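## Task

Move the red bin, and no other bin, to the edge of the bench closest to the arms. Then set the hook down flat on the bench next to the red bin, with its handle sticking out past that same edge. Every other object must stay on the surface it currently rests on. Nothing may depend on a robot to stay in place at the end. Finish with all grippers open and the arms moved away.

## Robot and tools

Robots: three identical i2rt Big YAM arms named arm1, arm2 and arm3. Each has six revolute joints, a two-finger gripper and a wrist camera (arm1_cam_wrist, arm2_cam_wrist, arm3_cam_wrist). Two fixed room cameras, room_a and room_b, watch the scene. Each arm reaches roughly 1.0 m out from its joint1 axis. With joints 1 and 6 at 0 and the hand level and pointing forward, the wrist camera rides on top of the hand looking toward the fingertips. Joints move at different speeds, so the hand can sweep a wide arc between two postures; plan intermediate postures when near objects or other arms.

Frame: one shared scene frame, origin on the floor, +z up. The hand point is midway between the fingertips; the hand z axis runs along the fingers and the fingers close along its y axis. Foot poses are never printed. All motion commands, though, are joint-space, not Cartesian poses.

execute_actions: argument actions is a list holding one action or nothing (empty list = just report state and images). The action is an object keyed by arm name; each arm entry has a single key joints, an object mapping joint names to absolute targets. Any subset of arms and joints may be given; all listed motions start together and may finish at different times. Joint names, units and ranges (tolerance for done in brackets):
- joint1_rad, rad, -2.879 to 2.879 (0.045): base yaw; positive is counter-clockwise seen from above; 0 unfolds the arm toward where its foot faces.
- joint2_rad, rad, 0 to 3.141 (0.14): shoulder; 0 has the upper arm roughly level pointing backward, increasing lifts it up then forward.
- joint3_rad, rad, 0 to 3.019 (0.09): elbow; 0 is fully folded, increasing opens it.
- joint4_rad, rad, -1.692 to 1.57 (0.055): hand pitch; positive tips fingers up.
- joint5_rad, rad, -1.57 to 1.57 (0.03): hand sideways swing; positive toward the arm's right.
- joint6_rad, rad, -2.094 to 2.094 (0.035): hand roll; positive clockwise viewed from behind the hand.
- gripper_m, metres, 0 to 0.093 (0.003): absolute fingertip gap; grip force tops out near 50 to 62 N per pad, lower on some units.
Optional cameras: list of camera names or "all"; omitted/null/["all"] returns every camera, [] returns none. Images are 504x504 and the pictures line gives their order. Any unknown key, name or out-of-range number rejects the whole call and nothing moves. One action runs at most 15 s. Example: {"arm1": {"joints": {"gripper_m": 0.05}}, "arm2": {"joints": {"joint1_rad": 0.3}}}.

wait: seconds, 0 to 10. Commands nothing new; returns the same state and images.

zoom_image: camera (one camera name) and region [x0, y0, x1, y1] in pixels of that camera's most recent full image, origin top-left, at most 504 by 504. Gives a finer close-up.

finished_scene: scene, the integer number of the scene being ended. Irreversible; the result tells whether the goal was met and gives the next task. If resuming without context, first send execute_actions with an empty list to learn the current scene and task.

Reading results: joint_positions gives current angles. joint_status says how each commanded joint ended: off_target (resting away from target, may still push), contact_stop or time_out (old target dropped, holds where it stopped), not_followed (a self/inter-arm collision check withheld that arm's joint targets; the gripper part still runs; the withheld targets may be retried with later actions until replaced), limit_stop_at_motor_heat (after a heat fault; resend the target). A line "joint command not followed", often with a cause: line, marks such a withholding. on_its_own lists joints not commanded by this call; "held at" is the target being held, not the current position. A joint that times out may keep pushing toward its target or toward a point at most 0.375, 0.375, 0.113, 0.225, 0.075, 0.3 rad (joints 1 to 6) from where it stands, and will move there itself if freed; to relieve it, command its reported position. Very small target changes may not move a joint. A joint carrying load may sag. Joint torques come per arm joint in joint order; they include offsets, scaling, friction and noise and are nonzero in free air, so treat them as rough hints of contact. MOTOR HOT appears from 85 C; at 100 C an OVER-TEMPERATURE FAULT drops that whole arm and its gripper until it cools.

Cautions: the arms do not stop on contact and can push very hard, which also heats motors, even while you are deliberating, since the simulation keeps running and the robot holds its last command. Never let two arms press or slam into each other; the collision check ignores fingers, gripper housings and wrist cameras and may react late. Avoid dropping, slipping or flinging objects, knocking anything off the bench, to the floor or outside the work area. Loose objects may occasionally be nudged by an outside disturbance, so check the final state. Before ending, open every gripper and retract the arms so nothing rests on them, and make sure unrelated objects remain where they were sitting.

Each tool is called after "Call:" by a JSON object that holds its "name" and its "arguments".

## Session

Call:
{"name": "execute_actions", "arguments": {"actions": []}}

Scene clock: 0.00 s.
Joint torques (N m, as the arm reports them, + toward a larger angle): no reading
Motor temperatures (°C, as the motors report them): arm1=[30 30 28 28 30 27] | arm2=[30 29 28 28 27 28] | arm3=[27 27 30 31 29 27]
arm1.joint_positions: joint1_rad=-0.271 joint2_rad=+0.489 joint3_rad=+1.679 joint4_rad=-1.616 joint5_rad=+0.186 joint6_rad=+0.044 gripper_m=+0.094
arm1.joint_status: not commanded
arm1.hand: x=-0.8649 y=+0.0684 z=+1.3475 quat_wxyz=(-0.448, +0.495, -0.678, -0.306) (m; scene frame)
arm2.joint_positions: joint1_rad=+0.446 joint2_rad=+0.468 joint3_rad=+1.404 joint4_rad=-1.563 joint5_rad=+0.053 joint6_rad=-0.757 gripper_m=+0.094
arm2.joint_status: not commanded
arm2.hand: x=-0.0504 y=+0.1362 z=+1.2956 quat_wxyz=(-0.388, +0.870, -0.180, -0.245) (m; scene frame)
arm3.joint_positions: joint1_rad=-0.622 joint2_rad=+0.590 joint3_rad=+1.348 joint4_rad=-1.485 joint5_rad=-0.189 joint6_rad=-0.092 gripper_m=+0.094
arm3.joint_status: not commanded
arm3.hand: x=+1.0261 y=+0.1721 z=+1.2978 quat_wxyz=(-0.348, +0.443, -0.794, -0.229) (m; scene frame)
pictures: arm1_cam_wrist, arm2_cam_wrist, arm3_cam_wrist, room_a, room_b
Images, in order (width x height): arm1_cam_wrist 504x504, arm2_cam_wrist 504x504, arm3_cam_wrist 504x504, room_a 504x504, room_b 504x504.

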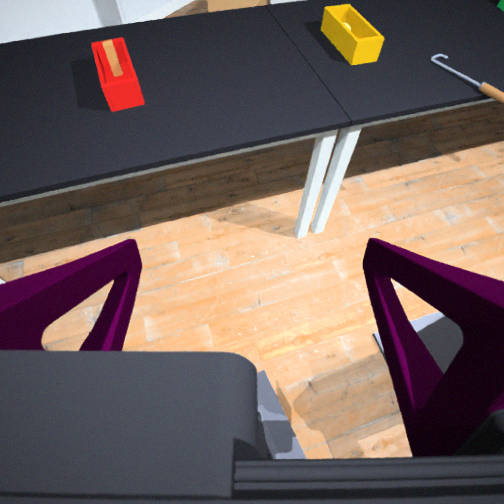

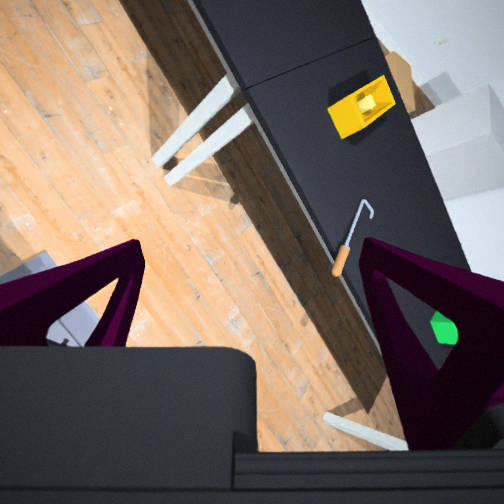

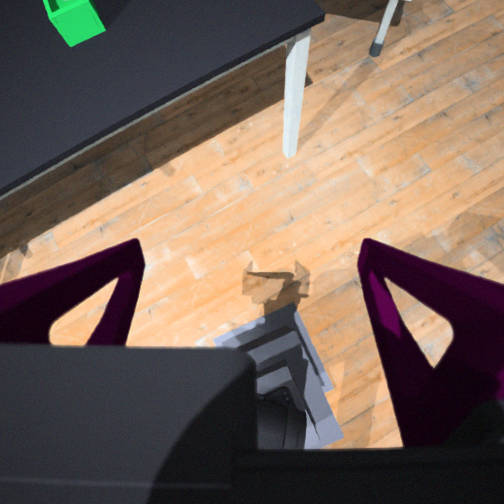

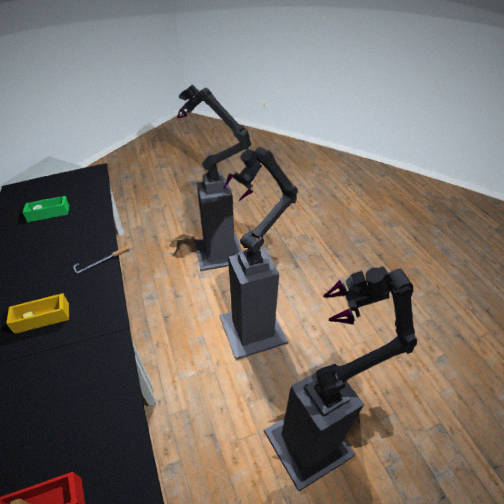

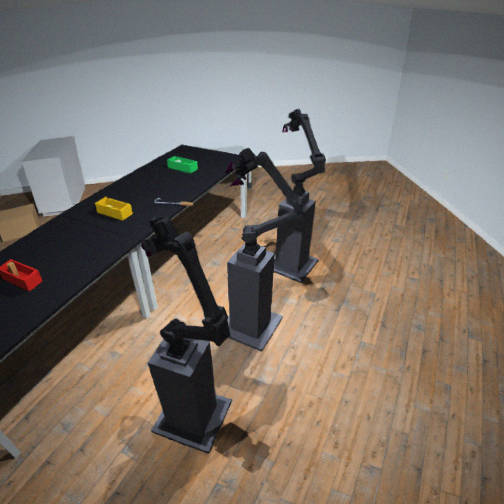

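Call:
{"name": "execute_actions", "arguments": {"actions": [{"arm1":{"joints":{"joint1_rad":0,"joint2_rad":1.2,"joint3_rad":1.2,"joint4_rad":-1.2,"joint5_rad":0,"joint6_rad":0}},"arm2":{"joints":{"joint1_rad":0,"joint2_rad":1.2,"joint3_rad":1.6,"joint4_rad":-1.2,"joint5_rad":0,"joint6_rad":0}},"arm3":{"joints":{"joint1_rad":0,"joint2_rad":1.6,"joint3_rad":1.6,"joint4_rad":-1.2,"joint5_rad":0,"joint6_rad":0}}}]}}

Scene clock: 2.47 s.
Joint torques (N m, as the arm reports them, + toward a larger angle): arm1=[ 2.78 -8.68 11.77  1.67 -0.09 -0.17] | arm2=[ 1.4  -8.22 10.58  2.15  0.06  0.13] | arm3=[  0.36 -13.39  11.84   1.18   0.12   0.12]
Motor temperatures (°C, as the motors report them): arm1=[30 30 29 28 30 27] | arm2=[30 29 29 28 27 28] | arm3=[27 27 31 31 29 27]
arm1.joint_positions: joint1_rad=-0.011 joint2_rad=+1.203 joint3_rad=+1.163 joint4_rad=-1.216 joint5_rad=+0.003 joint6_rad=+0.010 gripper_m=+0.094
arm1.joint_status: all done
arm1.hand: x=-0.9597 y=+0.3945 z=+0.9847 quat_wxyz=(-0.101, +0.735, -0.659, -0.120) (m; scene frame)
arm2.joint_positions: joint1_rad=+0.010 joint2_rad=+1.197 joint3_rad=+1.569 joint4_rad=-1.217 joint5_rad=+0.000 joint6_rad=-0.011 gripper_m=+0.094
arm2.joint_status: all done
arm2.hand: x=+0.0028 y=+0.4716 z=+1.2371 quat_wxyz=(-0.258, +0.662, -0.657, -0.252) (m; scene frame)
arm3.joint_positions: joint1_rad=+0.002 joint2_rad=+1.598 joint3_rad=+1.595 joint4_rad=-1.208 joint5_rad=-0.001 joint6_rad=-0.017 gripper_m=+0.094
arm3.joint_status: all done
arm3.hand: x=+0.9744 y=+0.5643 z=+1.0750 quat_wxyz=(-0.134, +0.664, -0.726, -0.119) (m; scene frame)
pictures: arm1_cam_wrist, arm2_cam_wrist, arm3_cam_wrist, room_a, room_b
Images, in order (width x height): arm1_cam_wrist 504x504, arm2_cam_wrist 504x504, arm3_cam_wrist 504x504, room_a 504x504, room_b 504x504.

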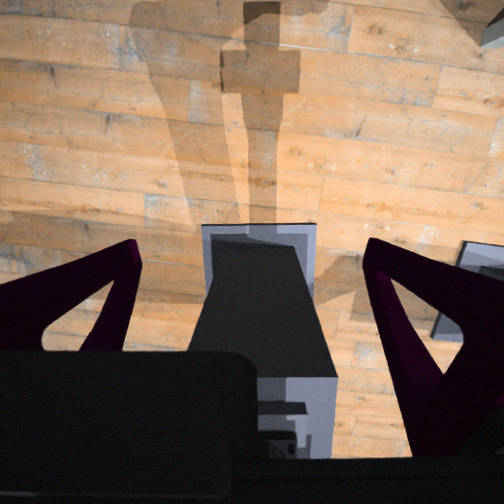

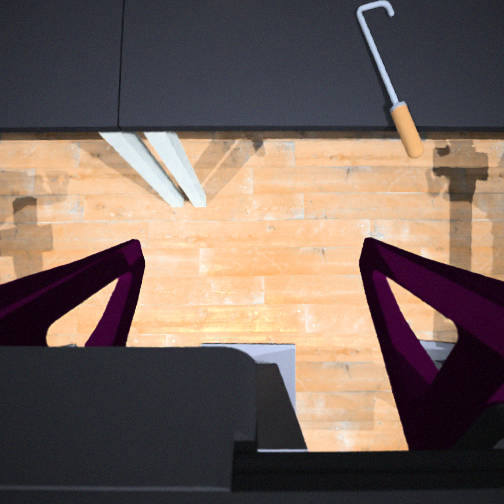

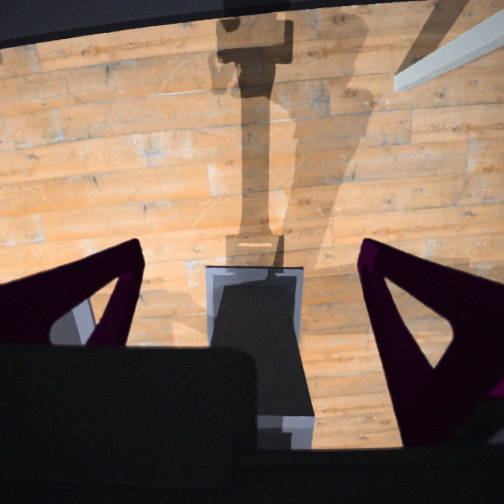

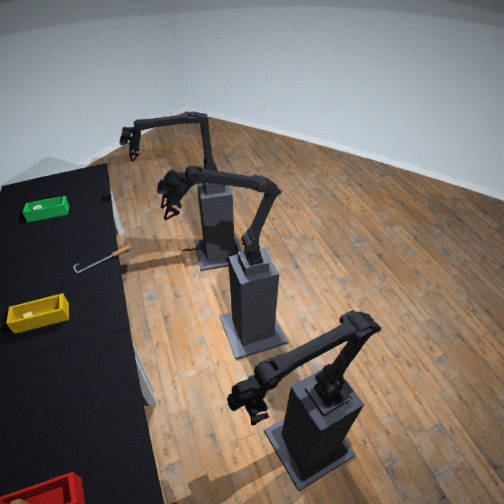

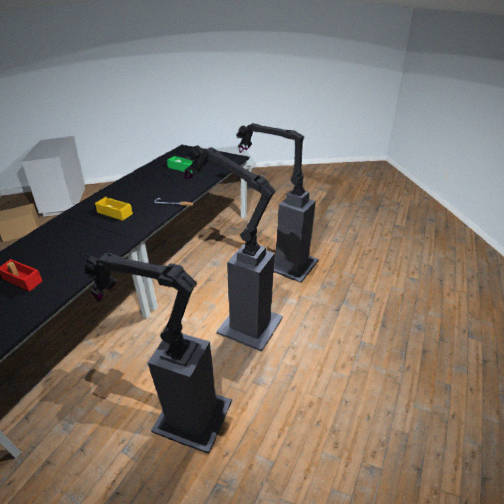

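Call:
{"name": "execute_actions", "arguments": {"actions": [{"arm1":{"joints":{"joint1_rad":0.25,"joint2_rad":2.0,"joint3_rad":2.2,"joint4_rad":-1.5}},"arm2":{"joints":{"joint1_rad":-0.5,"joint2_rad":1.8,"joint3_rad":1.9,"joint4_rad":-1.6}},"arm3":{"joints":{"joint1_rad":-0.6,"joint2_rad":0.6,"joint3_rad":1.0}}}], "cameras": ["arm1_cam_wrist","arm2_cam_wrist","room_b"]}}

Scene clock: 5.50 s.
Joint torques (N m, as the arm reports them, + toward a larger angle): arm1=[  2.07 -21.71  11.62   0.28  -0.02  -0.16] | arm2=[  2.83 -17.84  10.14   0.17   0.     0.12] | arm3=[-1.01  1.86  9.73  1.74 -0.01  0.06]
Motor temperatures (°C, as the motors report them): arm1=[30 30 30 28 30 27] | arm2=[30 30 32 28 27 28] | arm3=[27 28 32 31 29 27]
arm1.joint_positions: joint1_rad=+0.255 joint2_rad=+1.996 joint3_rad=+2.163 joint4_rad=-1.486 joint5_rad=+0.001 joint6_rad=+0.009 gripper_m=+0.094
arm1.joint_status: all done
arm1.hand: x=-1.1662 y=+0.6185 z=+1.0001 quat_wxyz=(-0.067, +0.820, -0.558, -0.108) (m; scene frame)
arm2.joint_positions: joint1_rad=-0.514 joint2_rad=+1.806 joint3_rad=+1.871 joint4_rad=-1.586 joint5_rad=+0.001 joint6_rad=-0.009 gripper_m=+0.094
arm2.joint_status: all done
arm2.hand: x=+0.2887 y=+0.4990 z=+1.0379 quat_wxyz=(-0.026, +0.501, -0.865, -0.016) (m; scene frame)
arm3.joint_positions: joint1_rad=-0.589 joint2_rad=+0.594 joint3_rad=+1.016 joint4_rad=-1.203 joint5_rad=+0.002 joint6_rad=-0.014 gripper_m=+0.094
arm3.joint_status: all done
arm3.hand: x=+1.0873 y=+0.2049 z=+1.1810 quat_wxyz=(-0.350, +0.396, -0.834, -0.159) (m; scene frame)
pictures: arm1_cam_wrist, arm2_cam_wrist, room_b
Images, in order (width x height): arm1_cam_wrist 504x504, arm2_cam_wrist 504x504, room_b 504x504.

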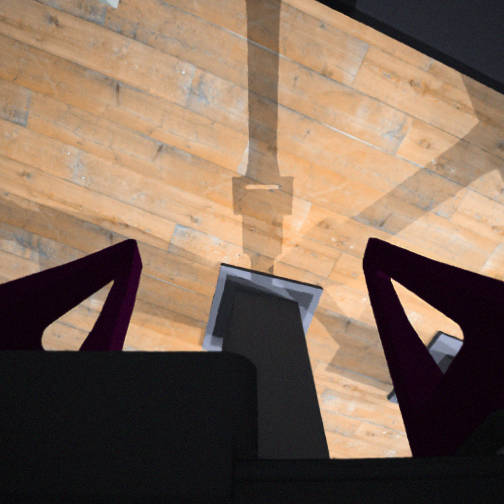

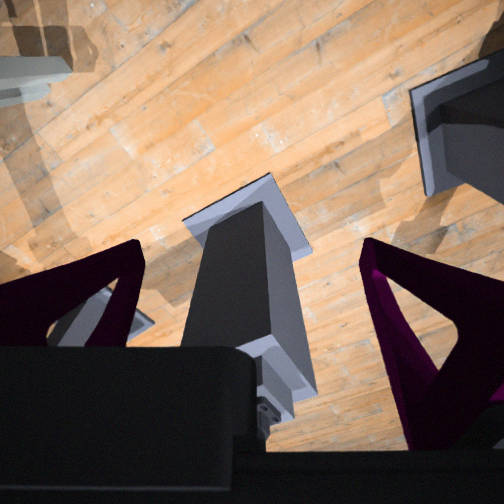

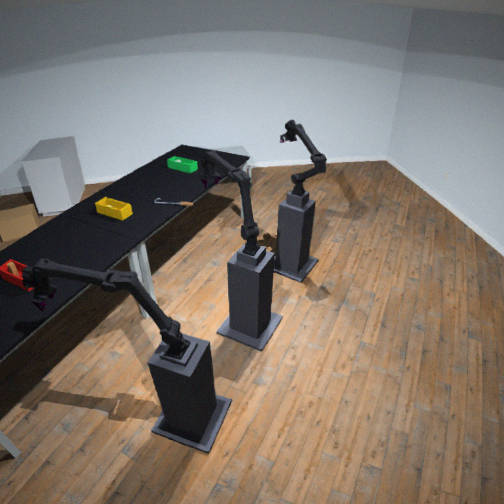

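Call:
{"name": "execute_actions", "arguments": {"actions": [{"arm1":{"joints":{"joint1_rad":0.1,"joint2_rad":1.7,"joint3_rad":2.0,"joint4_rad":-0.9}},"arm2":{"joints":{"joint2_rad":1.5,"joint3_rad":1.8,"joint4_rad":-0.9}}}], "cameras": ["arm1_cam_wrist","arm2_cam_wrist","room_a"]}}

Scene clock: 8.50 s.
Joint torques (N m, as the arm reports them, + toward a larger angle): arm1=[  2.58 -17.05  10.05   2.84  -0.02  -0.15] | arm2=[  2.97 -13.61   9.94   2.78   0.01   0.12] | arm3=[-1.23  2.15  9.69  1.71 -0.01  0.08]
Motor temperatures (°C, as the motors report them): arm1=[30 30 31 28 30 27] | arm2=[30 30 33 28 27 28] | arm3=[27 27 33 31 29 27]
arm1.joint_positions: joint1_rad=+0.091 joint2_rad=+1.685 joint3_rad=+1.992 joint4_rad=-0.921 joint5_rad=+0.001 joint6_rad=+0.008 gripper_m=+0.094
arm1.joint_status: all done
arm1.hand: x=-1.0629 y=+0.6710 z=+1.1989 quat_wxyz=(-0.283, +0.690, -0.559, -0.363) (m; scene frame)
arm2.joint_positions: joint1_rad=-0.514 joint2_rad=+1.498 joint3_rad=+1.783 joint4_rad=-0.925 joint5_rad=+0.001 joint6_rad=-0.009 gripper_m=+0.094
arm2.joint_status: all done
arm2.hand: x=+0.3165 y=+0.5452 z=+1.2496 quat_wxyz=(-0.394, +0.446, -0.772, -0.225) (m; scene frame)
arm3.joint_positions: joint1_rad=-0.589 joint2_rad=+0.594 joint3_rad=+1.016 joint4_rad=-1.203 joint5_rad=+0.002 joint6_rad=-0.014 gripper_m=+0.094
arm3.joint_status: not commanded
arm3.hand: x=+1.0873 y=+0.2049 z=+1.1810 quat_wxyz=(-0.350, +0.396, -0.834, -0.159) (m; scene frame)
pictures: arm1_cam_wrist, arm2_cam_wrist, room_a
Images, in order (width x height): arm1_cam_wrist 504x504, arm2_cam_wrist 504x504, room_a 504x504.

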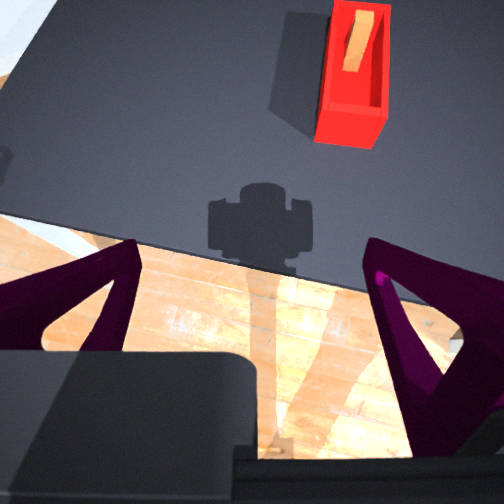

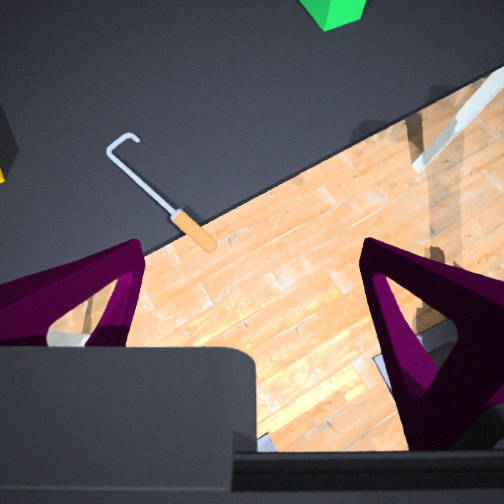

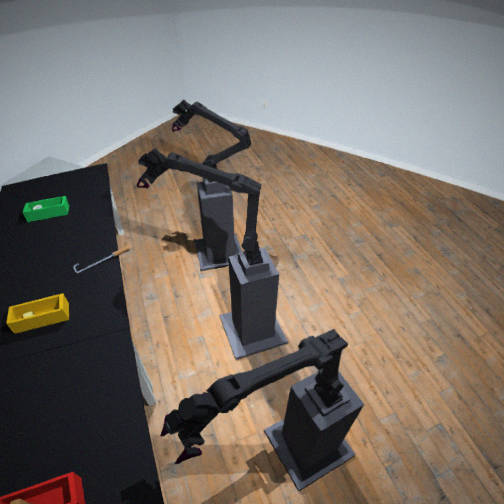

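Call:
{"name": "execute_actions", "arguments": {"actions": [{"arm2":{"joints":{"joint1_rad":-0.39,"joint2_rad":2.18,"joint3_rad":2.07,"joint4_rad":-0.89,"joint6_rad":-0.75}}}], "cameras": ["arm2_cam_wrist","room_a","room_b"]}}

Scene clock: 12.13 s.
Joint torques (N m, as the arm reports them, + toward a larger angle): arm1=[  2.76 -16.65  10.06   2.83  -0.02  -0.16] | arm2=[  1.5  -22.66  11.52   1.62  -0.02  -0.03] | arm3=[-1.43  2.41  9.89  1.71 -0.03  0.08]
Motor temperatures (°C, as the motors report them): arm1=[30 31 32 28 30 27] | arm2=[30 31 35 28 27 28] | arm3=[27 27 34 31 29 27]
arm1.joint_positions: joint1_rad=+0.091 joint2_rad=+1.685 joint3_rad=+1.992 joint4_rad=-0.921 joint5_rad=+0.001 joint6_rad=+0.008 gripper_m=+0.094
arm1.joint_status: not commanded
arm1.hand: x=-1.0629 y=+0.6710 z=+1.1989 quat_wxyz=(-0.283, +0.690, -0.559, -0.363) (m; scene frame)
arm2.joint_positions: joint1_rad=-0.383 joint2_rad=+2.181 joint3_rad=+2.030 joint4_rad=-0.897 joint5_rad=+0.000 joint6_rad=-0.739 gripper_m=+0.094
arm2.joint_status: all done
arm2.hand: x=+0.3102 y=+0.7417 z=+0.9100 quat_wxyz=(-0.258, +0.787, -0.557, -0.057) (m; scene frame)
arm3.joint_positions: joint1_rad=-0.589 joint2_rad=+0.594 joint3_rad=+1.016 joint4_rad=-1.203 joint5_rad=+0.002 joint6_rad=-0.014 gripper_m=+0.094
arm3.joint_status: not commanded
arm3.hand: x=+1.0873 y=+0.2049 z=+1.1810 quat_wxyz=(-0.350, +0.396, -0.834, -0.159) (m; scene frame)
pictures: arm2_cam_wrist, room_a, room_b
Images, in order (width x height): arm2_cam_wrist 504x504, room_a 504x504, room_b 504x504.

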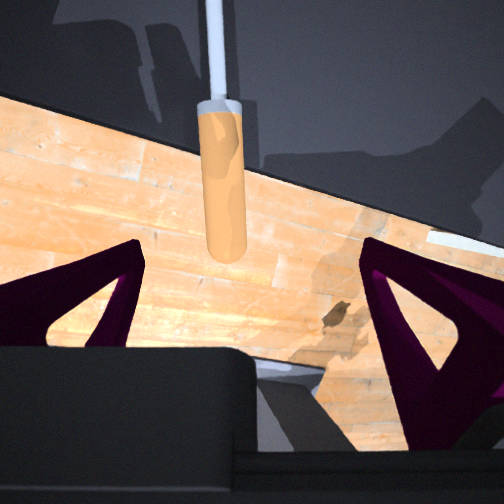

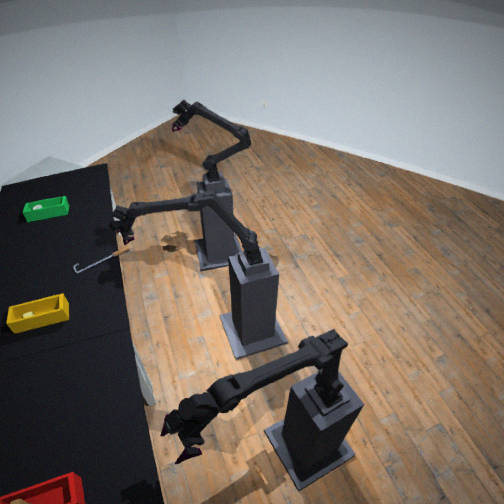

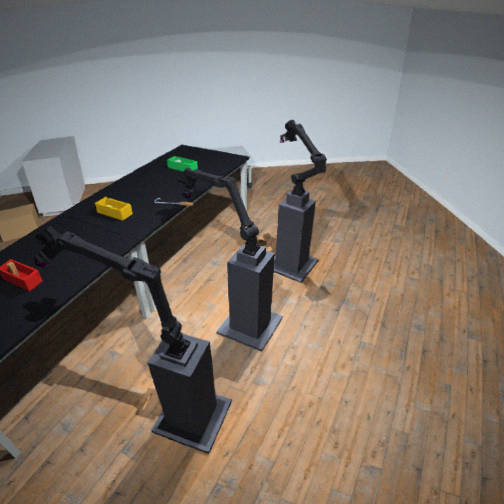

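Call:
{"name": "execute_actions", "arguments": {"actions": [{"arm2":{"joints":{"joint1_rad":-0.42,"joint2_rad":2.386,"joint3_rad":2.23,"joint4_rad":-0.83}}}], "cameras": ["arm2_cam_wrist","room_a"]}}

Scene clock: 13.83 s.
Joint torques (N m, as the arm reports them, + toward a larger angle): arm1=[  2.75 -16.57  10.08   2.8   -0.03  -0.15] | arm2=[  1.32 -25.42  11.12   1.83   0.04  -0.03] | arm3=[-0.75  2.35  9.68  1.69 -0.05  0.08]
Motor temperatures (°C, as the motors report them): arm1=[30 31 32 28 30 27] | arm2=[30 32 36 28 27 28] | arm3=[27 27 34 31 29 27]
arm1.joint_positions: joint1_rad=+0.091 joint2_rad=+1.685 joint3_rad=+1.992 joint4_rad=-0.921 joint5_rad=+0.001 joint6_rad=+0.008 gripper_m=+0.094
arm1.joint_status: not commanded
arm1.hand: x=-1.0629 y=+0.6710 z=+1.1989 quat_wxyz=(-0.283, +0.690, -0.559, -0.363) (m; scene frame)
arm2.joint_positions: joint1_rad=-0.411 joint2_rad=+2.398 joint3_rad=+2.193 joint4_rad=-0.843 joint5_rad=-0.002 joint6_rad=-0.740 gripper_m=+0.094
arm2.joint_status: all done
arm2.hand: x=+0.3510 y=+0.7775 z=+0.8250 quat_wxyz=(-0.258, +0.780, -0.568, -0.054) (m; scene frame)
arm3.joint_positions: joint1_rad=-0.589 joint2_rad=+0.594 joint3_rad=+1.016 joint4_rad=-1.203 joint5_rad=+0.002 joint6_rad=-0.014 gripper_m=+0.094
arm3.joint_status: not commanded
arm3.hand: x=+1.0873 y=+0.2049 z=+1.1810 quat_wxyz=(-0.350, +0.396, -0.834, -0.159) (m; scene frame)
pictures: arm2_cam_wrist, room_a
Images, in order (width x height): arm2_cam_wrist 504x504, room_a 504x504.

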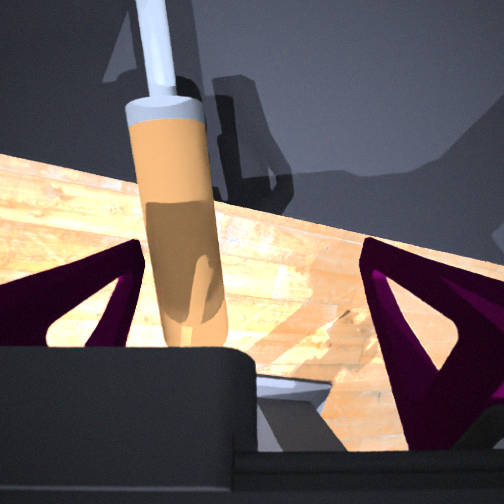

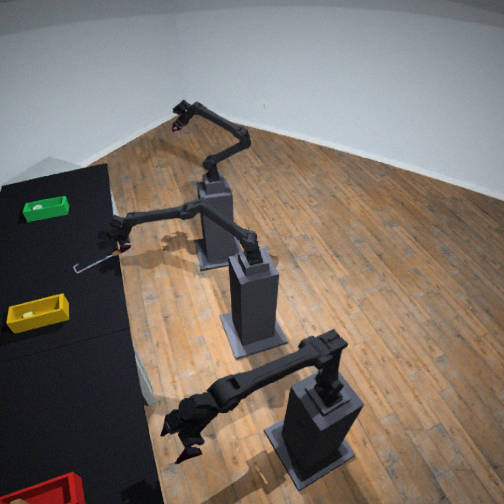

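Call:
{"name": "execute_actions", "arguments": {"actions": [{"arm2":{"joints":{"joint1_rad":-0.385,"joint2_rad":2.398}}}], "cameras": ["arm2_cam_wrist"]}}

Call:
{"name": "execute_actions", "arguments": {"actions": [{"arm2":{"joints":{"joint2_rad":2.43}}}], "cameras": ["arm2_cam_wrist"]}}

Scene clock: 14.97 s.
Joint torques (N m, as the arm reports them, + toward a larger angle): arm1=[  2.72 -16.55  10.04   2.8   -0.03  -0.15] | arm2=[  2.85 -24.59  11.09   1.8    0.04  -0.03] | arm3=[-1.08  2.58  9.74  1.68 -0.04  0.09]
Motor temperatures (°C, as the motors report them): arm1=[30 31 32 28 30 27] | arm2=[30 32 36 28 27 28] | arm3=[27 27 34 31 29 27]
arm1.joint_positions: joint1_rad=+0.091 joint2_rad=+1.685 joint3_rad=+1.992 joint4_rad=-0.921 joint5_rad=+0.001 joint6_rad=+0.008 gripper_m=+0.094
arm1.joint_status: not commanded
arm1.hand: x=-1.0629 y=+0.6710 z=+1.1989 quat_wxyz=(-0.283, +0.690, -0.559, -0.363) (m; scene frame)
arm2.joint_positions: joint1_rad=-0.399 joint2_rad=+2.398 joint3_rad=+2.193 joint4_rad=-0.843 joint5_rad=-0.002 joint6_rad=-0.740 gripper_m=+0.094
arm2.joint_status: all done
arm2.hand: x=+0.3414 y=+0.7819 z=+0.8250 quat_wxyz=(-0.258, +0.783, -0.563, -0.056) (m; scene frame)
arm3.joint_positions: joint1_rad=-0.589 joint2_rad=+0.594 joint3_rad=+1.016 joint4_rad=-1.203 joint5_rad=+0.002 joint6_rad=-0.014 gripper_m=+0.094
arm3.joint_status: not commanded
arm3.hand: x=+1.0873 y=+0.2049 z=+1.1810 quat_wxyz=(-0.350, +0.396, -0.834, -0.159) (m; scene frame)
pictures: arm2_cam_wrist
Images, in order (width x height): arm2_cam_wrist 504x504.

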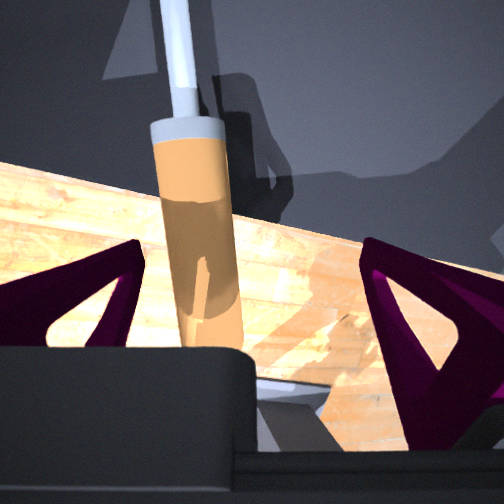

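Scene clock: 15.77 s.
Joint torques (N m, as the arm reports them, + toward a larger angle): arm1=[  2.78 -16.58  10.04   2.83  -0.02  -0.15] | arm2=[  3.17 -23.28  11.09   1.83   0.04  -0.02] | arm3=[-1.22  2.37  9.82  1.57 -0.04  0.07]
Motor temperatures (°C, as the motors report them): arm1=[30 31 32 28 30 27] | arm2=[30 32 37 28 27 28] | arm3=[27 27 34 31 29 27]
arm1.joint_positions: joint1_rad=+0.091 joint2_rad=+1.685 joint3_rad=+1.992 joint4_rad=-0.921 joint5_rad=+0.001 joint6_rad=+0.008 gripper_m=+0.094
arm1.joint_status: not commanded
arm1.hand: x=-1.0629 y=+0.6710 z=+1.1989 quat_wxyz=(-0.283, +0.690, -0.559, -0.363) (m; scene frame)
arm2.joint_positions: joint1_rad=-0.399 joint2_rad=+2.414 joint3_rad=+2.193 joint4_rad=-0.843 joint5_rad=-0.002 joint6_rad=-0.740 gripper_m=+0.094
arm2.joint_status: all done
arm2.hand: x=+0.3408 y=+0.7807 z=+0.8118 quat_wxyz=(-0.251, +0.785, -0.564, -0.054) (m; scene frame)
arm3.joint_positions: joint1_rad=-0.589 joint2_rad=+0.594 joint3_rad=+1.016 joint4_rad=-1.203 joint5_rad=+0.002 joint6_rad=-0.014 gripper_m=+0.094
arm3.joint_status: not commanded
arm3.hand: x=+1.0873 y=+0.2049 z=+1.1810 quat_wxyz=(-0.350, +0.396, -0.834, -0.159) (m; scene frame)
pictures: arm2_cam_wrist
Images, in order (width x height): arm2_cam_wrist 504x504.

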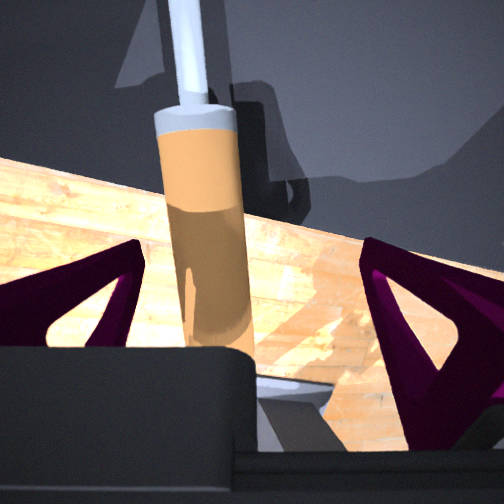

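Call:
{"name": "execute_actions", "arguments": {"actions": [{"arm2":{"joints":{"joint2_rad":2.47,"joint1_rad":-0.37}}}], "cameras": ["arm2_cam_wrist"]}}

Call:
{"name": "execute_actions", "arguments": {"actions": [{"arm2":{"joints":{"gripper_m":0.02}}}], "cameras": ["arm2_cam_wrist","room_a"]}}

Scene clock: 16.93 s.
Joint torques (N m, as the arm reports them, + toward a larger angle): arm1=[  2.77 -16.58  10.05   2.83  -0.03  -0.15] | arm2=[  2.96 -24.38  10.78   1.61  -0.07  -0.01] | arm3=[-1.38  2.22  9.69  1.71 -0.04  0.08]
Motor temperatures (°C, as the motors report them): arm1=[30 31 33 28 30 27] | arm2=[30 33 37 28 27 28] | arm3=[27 27 34 31 29 27]
arm1.joint_positions: joint1_rad=+0.091 joint2_rad=+1.685 joint3_rad=+1.992 joint4_rad=-0.921 joint5_rad=+0.001 joint6_rad=+0.008 gripper_m=+0.094
arm1.joint_status: not commanded
arm1.hand: x=-1.0629 y=+0.6710 z=+1.1989 quat_wxyz=(-0.283, +0.690, -0.559, -0.363) (m; scene frame)
arm2.joint_positions: joint1_rad=-0.382 joint2_rad=+2.462 joint3_rad=+2.194 joint4_rad=-0.843 joint5_rad=+0.002 joint6_rad=-0.742 gripper_m=+0.094
arm2.joint_status: all done
arm2.hand: x=+0.3268 y=+0.7817 z=+0.7737 quat_wxyz=(-0.229, +0.794, -0.560, -0.050) (m; scene frame)
arm3.joint_positions: joint1_rad=-0.589 joint2_rad=+0.594 joint3_rad=+1.016 joint4_rad=-1.203 joint5_rad=+0.002 joint6_rad=-0.014 gripper_m=+0.094
arm3.joint_status: not commanded
arm3.hand: x=+1.0873 y=+0.2049 z=+1.1810 quat_wxyz=(-0.350, +0.396, -0.834, -0.159) (m; scene frame)
pictures: arm2_cam_wrist
Images, in order (width x height): arm2_cam_wrist 504x504.

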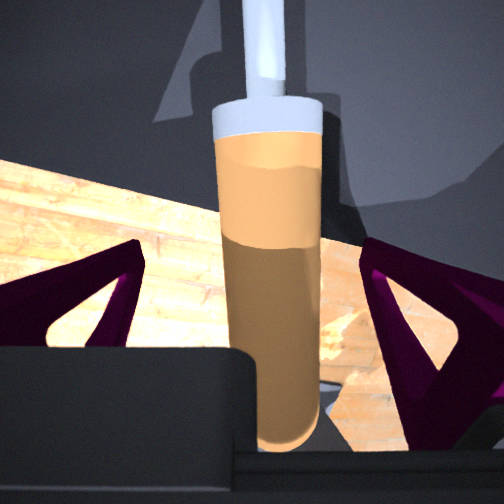

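Scene clock: 17.60 s.
Joint torques (N m, as the arm reports them, + toward a larger angle): arm1=[  2.8  -16.55  10.03   2.82  -0.02  -0.15] | arm2=[  2.76 -23.59  10.29   1.7   -0.13  -0.01] | arm3=[-0.89  2.02  9.72  1.55 -0.04  0.07]
Motor temperatures (°C, as the motors report them): arm1=[30 31 33 28 30 27] | arm2=[30 33 37 28 27 28] | arm3=[27 27 34 31 29 27]
arm1.joint_positions: joint1_rad=+0.091 joint2_rad=+1.685 joint3_rad=+1.992 joint4_rad=-0.921 joint5_rad=+0.001 joint6_rad=+0.008 gripper_m=+0.094
arm1.joint_status: not commanded
arm1.hand: x=-1.0629 y=+0.6710 z=+1.1989 quat_wxyz=(-0.283, +0.690, -0.559, -0.363) (m; scene frame)
arm2.joint_positions: joint1_rad=-0.382 joint2_rad=+2.460 joint3_rad=+2.202 joint4_rad=-0.840 joint5_rad=+0.004 joint6_rad=-0.744 gripper_m=+0.029
arm2.joint_status: gripper_m off_target (ended at +0.029, target +0.020)
arm2.hand: x=+0.3277 y=+0.7846 z=+0.7788 quat_wxyz=(-0.235, +0.794, -0.559, -0.050) (m; scene frame)
arm3.joint_positions: joint1_rad=-0.589 joint2_rad=+0.594 joint3_rad=+1.016 joint4_rad=-1.203 joint5_rad=+0.002 joint6_rad=-0.014 gripper_m=+0.094
arm3.joint_status: not commanded
arm3.hand: x=+1.0873 y=+0.2049 z=+1.1810 quat_wxyz=(-0.350, +0.396, -0.834, -0.159) (m; scene frame)
pictures: arm2_cam_wrist, room_a
Images, in order (width x height): arm2_cam_wrist 504x504, room_a 504x504.

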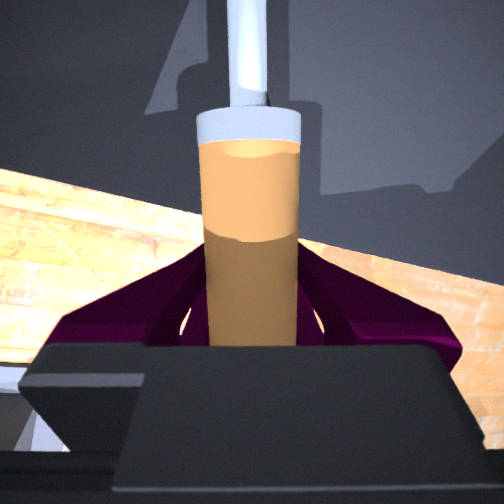

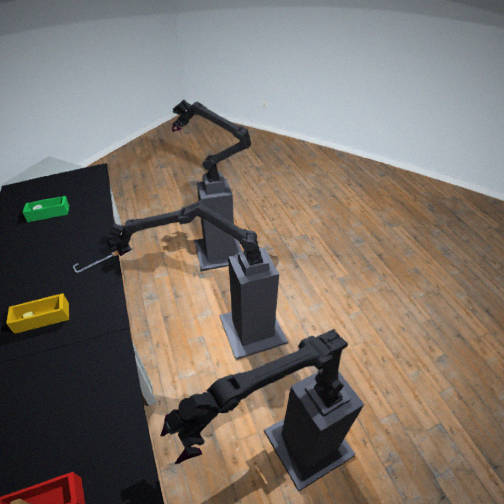

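Call:
{"name": "execute_actions", "arguments": {"actions": [{"arm2":{"joints":{"joint2_rad":2.15}},"arm1":{"joints":{"joint1_rad":0.5,"joint2_rad":1.0,"joint3_rad":1.3}}}], "cameras": []}}

Call:
{"name": "execute_actions", "arguments": {"actions": [{"arm2":{"joints":{"joint1_rad":0.55,"joint6_rad":0.75}}}], "cameras": ["arm2_cam_wrist","room_a","room_b"]}}

Scene clock: 19.87 s.
Joint torques (N m, as the arm reports them, + toward a larger angle): arm1=[ 0.75 -5.36 10.11  2.29  0.16 -0.14] | arm2=[  2.96 -26.38  11.63   2.33  -0.15   0.19] | arm3=[-0.92  2.18  9.72  1.72 -0.01  0.07]
Motor temperatures (°C, as the motors report them): arm1=[30 31 33 28 30 27] | arm2=[30 34 38 28 27 28] | arm3=[27 27 34 31 29 27]
arm1.joint_positions: joint1_rad=+0.513 joint2_rad=+0.999 joint3_rad=+1.295 joint4_rad=-0.913 joint5_rad=-0.003 joint6_rad=+0.007 gripper_m=+0.094
arm1.joint_status: all done
arm1.hand: x=-1.1740 y=+0.3425 z=+1.1821 quat_wxyz=(-0.200, +0.792, -0.401, -0.415) (m; scene frame)
arm2.joint_positions: joint1_rad=-0.382 joint2_rad=+2.190 joint3_rad=+2.193 joint4_rad=-0.850 joint5_rad=+0.005 joint6_rad=-0.764 gripper_m=+0.029
arm2.joint_status: all done
arm2.hand: x=+0.3279 y=+0.7836 z=+0.9951 quat_wxyz=(-0.352, +0.768, -0.530, -0.071) (m; scene frame)
arm3.joint_positions: joint1_rad=-0.589 joint2_rad=+0.594 joint3_rad=+1.016 joint4_rad=-1.203 joint5_rad=+0.002 joint6_rad=-0.014 gripper_m=+0.094
arm3.joint_status: not commanded
arm3.hand: x=+1.0873 y=+0.2049 z=+1.1810 quat_wxyz=(-0.350, +0.396, -0.834, -0.159) (m; scene frame)
pictures: none
No camera images: the call's "cameras" was empty. Leave "cameras" out to get every camera's image.

Scene clock: 22.23 s.
Joint torques (N m, as the arm reports them, + toward a larger angle): arm1=[ 0.67 -5.35  9.87  2.46  0.16 -0.13] | arm2=[  1.63 -26.33  11.57   2.31   0.3   -0.13] | arm3=[-1.4   2.54  9.79  1.56 -0.05  0.08]
Motor temperatures (°C, as the motors report them): arm1=[30 31 33 28 30 27] | arm2=[30 35 39 28 28 28] | arm3=[27 27 35 31 29 27]
arm1.joint_positions: joint1_rad=+0.513 joint2_rad=+0.999 joint3_rad=+1.295 joint4_rad=-0.913 joint5_rad=-0.003 joint6_rad=+0.007 gripper_m=+0.094
arm1.joint_status: not commanded
arm1.hand: x=-1.1740 y=+0.3425 z=+1.1821 quat_wxyz=(-0.200, +0.792, -0.401, -0.415) (m; scene frame)
arm2.joint_positions: joint1_rad=+0.547 joint2_rad=+2.190 joint3_rad=+2.193 joint4_rad=-0.850 joint5_rad=-0.006 joint6_rad=+0.766 gripper_m=+0.029
arm2.joint_status: all done
arm2.hand: x=-0.4259 y=+0.7342 z=+0.9916 quat_wxyz=(-0.050, +0.580, -0.732, -0.354) (m; scene frame)
arm3.joint_positions: joint1_rad=-0.589 joint2_rad=+0.594 joint3_rad=+1.016 joint4_rad=-1.203 joint5_rad=+0.002 joint6_rad=-0.014 gripper_m=+0.094
arm3.joint_status: not commanded
arm3.hand: x=+1.0873 y=+0.2049 z=+1.1810 quat_wxyz=(-0.350, +0.396, -0.834, -0.159) (m; scene frame)
pictures: arm2_cam_wrist, room_a, room_b
Images, in order (width x height): arm2_cam_wrist 504x504, room_a 504x504, room_b 504x504.

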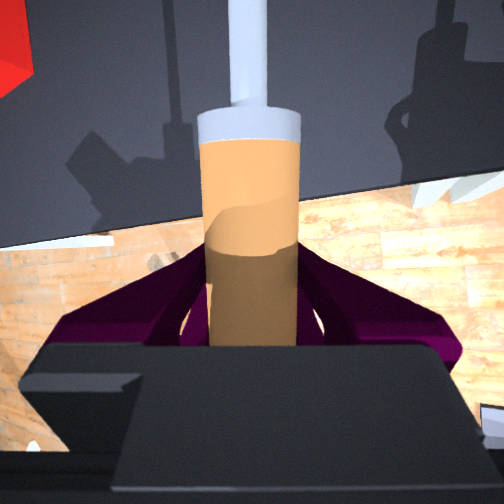

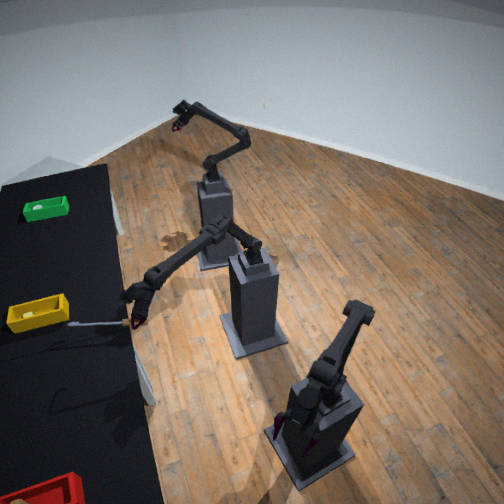

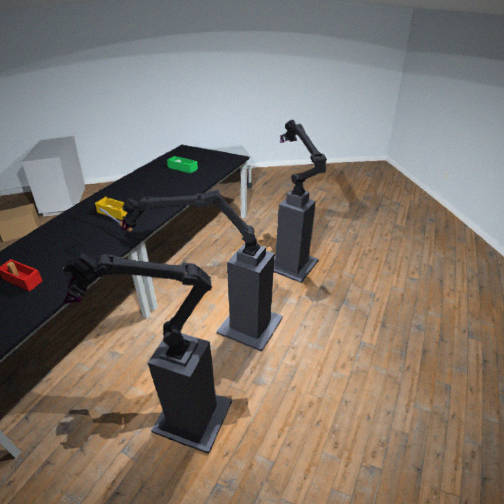

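Call:
{"name": "execute_actions", "arguments": {"actions": [{"arm2":{"joints":{"joint1_rad":0.53,"joint2_rad":2.45,"joint3_rad":2.48,"joint4_rad":-0.99}}}], "cameras": ["arm2_cam_wrist","room_b"]}}

Scene clock: 23.93 s.
Joint torques (N m, as the arm reports them, + toward a larger angle): arm1=[ 0.76 -5.32  9.85  2.45  0.16 -0.14] | arm2=[  0.34 -29.71  13.93   1.61   0.21  -0.02] | arm3=[-0.94  2.03  9.69  1.7  -0.06  0.04]
Motor temperatures (°C, as the motors report them): arm1=[30 31 33 28 30 27] | arm2=[30 36 40 28 28 28] | arm3=[27 27 35 31 29 27]
arm1.joint_positions: joint1_rad=+0.513 joint2_rad=+0.999 joint3_rad=+1.295 joint4_rad=-0.913 joint5_rad=-0.003 joint6_rad=+0.007 gripper_m=+0.094
arm1.joint_status: not commanded
arm1.hand: x=-1.1740 y=+0.3425 z=+1.1821 quat_wxyz=(-0.200, +0.792, -0.401, -0.415) (m; scene frame)
arm2.joint_positions: joint1_rad=+0.544 joint2_rad=+2.502 joint3_rad=+2.408 joint4_rad=-0.998 joint5_rad=-0.003 joint6_rad=+0.752 gripper_m=+0.029
arm2.joint_status: all done
arm2.hand: x=-0.4320 y=+0.7533 z=+0.8241 quat_wxyz=(-0.038, +0.606, -0.758, -0.238) (m; scene frame)
arm3.joint_positions: joint1_rad=-0.589 joint2_rad=+0.594 joint3_rad=+1.016 joint4_rad=-1.203 joint5_rad=+0.002 joint6_rad=-0.014 gripper_m=+0.094
arm3.joint_status: not commanded
arm3.hand: x=+1.0873 y=+0.2049 z=+1.1810 quat_wxyz=(-0.350, +0.396, -0.834, -0.159) (m; scene frame)
pictures: arm2_cam_wrist, room_b
Images, in order (width x height): arm2_cam_wrist 504x504, room_b 504x504.

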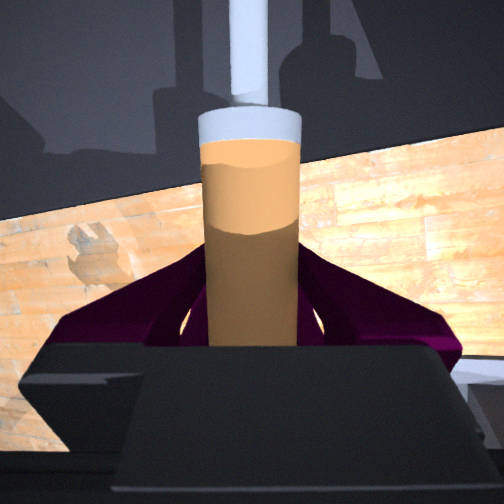

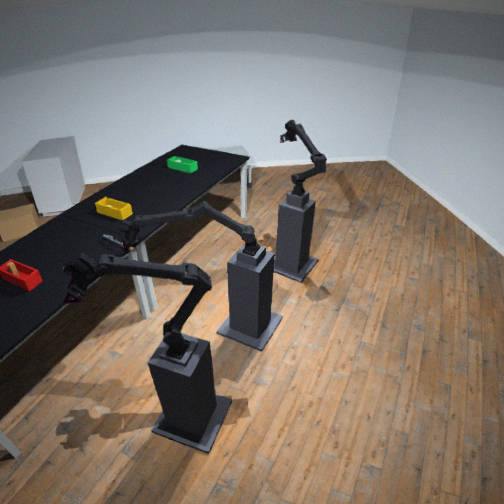

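Call:
{"name": "execute_actions", "arguments": {"actions": [{"arm2":{"joints":{"joint1_rad":0.47,"joint2_rad":2.59,"joint3_rad":2.56}}}], "cameras": ["arm2_cam_wrist","room_b"]}}

Scene clock: 25.17 s.
Joint torques (N m, as the arm reports them, + toward a larger angle): arm1=[ 0.74 -5.22  9.88  2.45  0.16 -0.13] | arm2=[  1.42 -24.91  12.32   1.66  -0.18   0.13] | arm3=[-1.55  2.21  9.68  1.52  0.01  0.09]
Motor temperatures (°C, as the motors report them): arm1=[30 31 33 28 30 27] | arm2=[30 36 41 28 28 28] | arm3=[27 27 35 31 29 27]
arm1.joint_positions: joint1_rad=+0.513 joint2_rad=+0.999 joint3_rad=+1.295 joint4_rad=-0.913 joint5_rad=-0.003 joint6_rad=+0.007 gripper_m=+0.094
arm1.joint_status: not commanded
arm1.hand: x=-1.1740 y=+0.3425 z=+1.1821 quat_wxyz=(-0.200, +0.792, -0.401, -0.415) (m; scene frame)
arm2.joint_positions: joint1_rad=+0.471 joint2_rad=+2.583 joint3_rad=+2.508 joint4_rad=-0.999 joint5_rad=+0.008 joint6_rad=+0.734 gripper_m=+0.029
arm2.joint_status: all done
arm2.hand: x=-0.3826 y=+0.7993 z=+0.8055 quat_wxyz=(-0.055, +0.583, -0.773, -0.244) (m; scene frame)
arm3.joint_positions: joint1_rad=-0.589 joint2_rad=+0.594 joint3_rad=+1.016 joint4_rad=-1.203 joint5_rad=+0.002 joint6_rad=-0.014 gripper_m=+0.094
arm3.joint_status: not commanded
arm3.hand: x=+1.0873 y=+0.2049 z=+1.1810 quat_wxyz=(-0.350, +0.396, -0.834, -0.159) (m; scene frame)
pictures: arm2_cam_wrist, room_b
Images, in order (width x height): arm2_cam_wrist 504x504, room_b 504x504.

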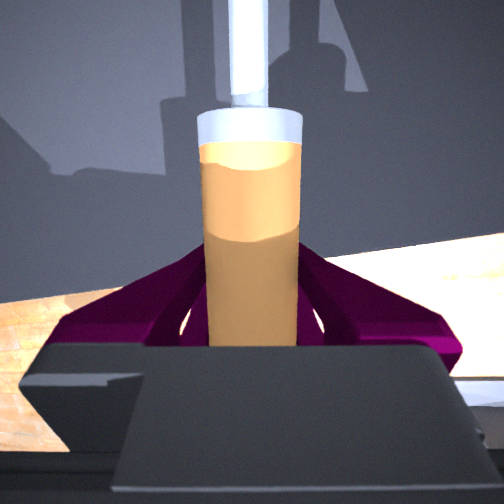

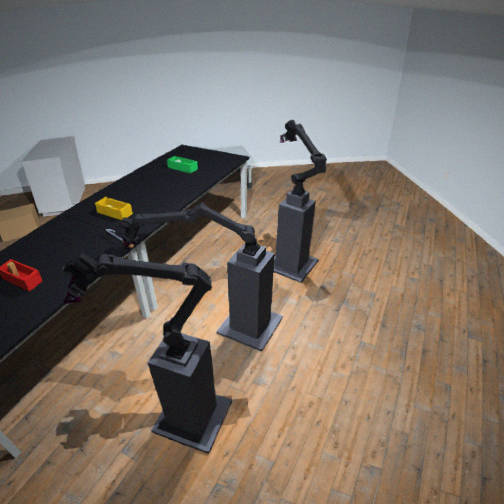

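Call:
{"name": "execute_actions", "arguments": {"actions": [{"arm2":{"joints":{"joint1_rad":0.53,"joint2_rad":2.57}}}], "cameras": ["arm2_cam_wrist"]}}

Call:
{"name": "execute_actions", "arguments": {"actions": [{"arm2":{"joints":{"gripper_m":0.093}}}], "cameras": ["arm2_cam_wrist","room_b"]}}

Scene clock: 26.47 s.
Joint torques (N m, as the arm reports them, + toward a larger angle): arm1=[ 0.75 -5.24  9.87  2.44  0.16 -0.14] | arm2=[  2.26 -26.86  12.41   1.58  -0.2    0.14] | arm3=[-1.47  2.33  9.75  1.66 -0.03  0.06]
Motor temperatures (°C, as the motors report them): arm1=[30 31 34 28 30 27] | arm2=[30 37 41 28 28 28] | arm3=[27 27 35 31 29 27]
arm1.joint_positions: joint1_rad=+0.513 joint2_rad=+0.999 joint3_rad=+1.295 joint4_rad=-0.913 joint5_rad=-0.003 joint6_rad=+0.007 gripper_m=+0.094
arm1.joint_status: not commanded
arm1.hand: x=-1.1740 y=+0.3425 z=+1.1821 quat_wxyz=(-0.200, +0.792, -0.401, -0.415) (m; scene frame)
arm2.joint_positions: joint1_rad=+0.521 joint2_rad=+2.583 joint3_rad=+2.508 joint4_rad=-0.999 joint5_rad=+0.009 joint6_rad=+0.736 gripper_m=+0.029
arm2.joint_status: all done
arm2.hand: x=-0.4211 y=+0.7795 z=+0.8052 quat_wxyz=(-0.050, +0.601, -0.759, -0.245) (m; scene frame)
arm3.joint_positions: joint1_rad=-0.589 joint2_rad=+0.594 joint3_rad=+1.016 joint4_rad=-1.203 joint5_rad=+0.002 joint6_rad=-0.014 gripper_m=+0.094
arm3.joint_status: not commanded
arm3.hand: x=+1.0873 y=+0.2049 z=+1.1810 quat_wxyz=(-0.350, +0.396, -0.834, -0.159) (m; scene frame)
pictures: arm2_cam_wrist
Images, in order (width x height): arm2_cam_wrist 504x504.

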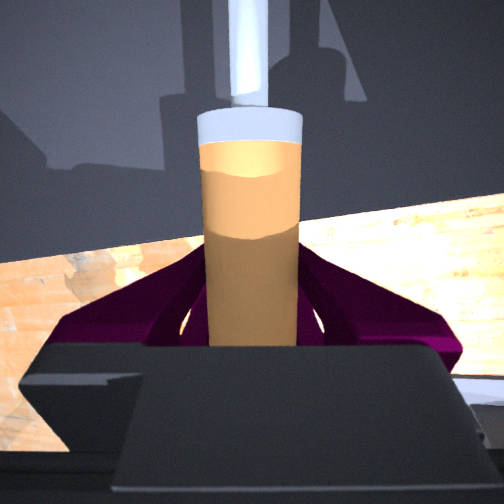

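Scene clock: 27.13 s.
Joint torques (N m, as the arm reports them, + toward a larger angle): arm1=[ 0.7  -5.33  9.86  2.45  0.15 -0.14] | arm2=[  2.29 -26.91  12.33   1.71   0.     0.1 ] | arm3=[-1.02  1.95  9.7   1.56 -0.01  0.06]
Motor temperatures (°C, as the motors report them): arm1=[30 31 34 28 30 27] | arm2=[30 37 42 28 28 28] | arm3=[27 27 35 31 29 27]
arm1.joint_positions: joint1_rad=+0.513 joint2_rad=+0.999 joint3_rad=+1.295 joint4_rad=-0.913 joint5_rad=-0.003 joint6_rad=+0.007 gripper_m=+0.094
arm1.joint_status: not commanded
arm1.hand: x=-1.1740 y=+0.3425 z=+1.1821 quat_wxyz=(-0.200, +0.792, -0.401, -0.415) (m; scene frame)
arm2.joint_positions: joint1_rad=+0.521 joint2_rad=+2.583 joint3_rad=+2.509 joint4_rad=-0.999 joint5_rad=+0.002 joint6_rad=+0.739 gripper_m=+0.093
arm2.joint_status: all done
arm2.hand: x=-0.4222 y=+0.7791 z=+0.8055 quat_wxyz=(-0.046, +0.600, -0.760, -0.246) (m; scene frame)
arm3.joint_positions: joint1_rad=-0.589 joint2_rad=+0.594 joint3_rad=+1.016 joint4_rad=-1.203 joint5_rad=+0.002 joint6_rad=-0.014 gripper_m=+0.094
arm3.joint_status: not commanded
arm3.hand: x=+1.0873 y=+0.2049 z=+1.1810 quat_wxyz=(-0.350, +0.396, -0.834, -0.159) (m; scene frame)
pictures: arm2_cam_wrist, room_b
Images, in order (width x height): arm2_cam_wrist 504x504, room_b 504x504.

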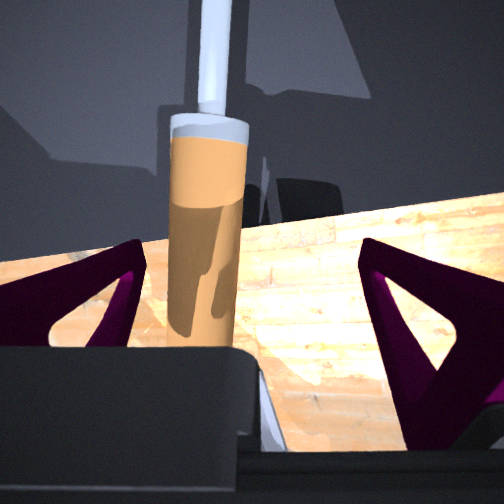

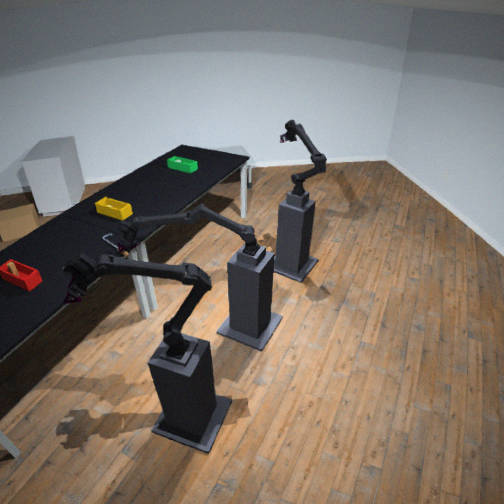

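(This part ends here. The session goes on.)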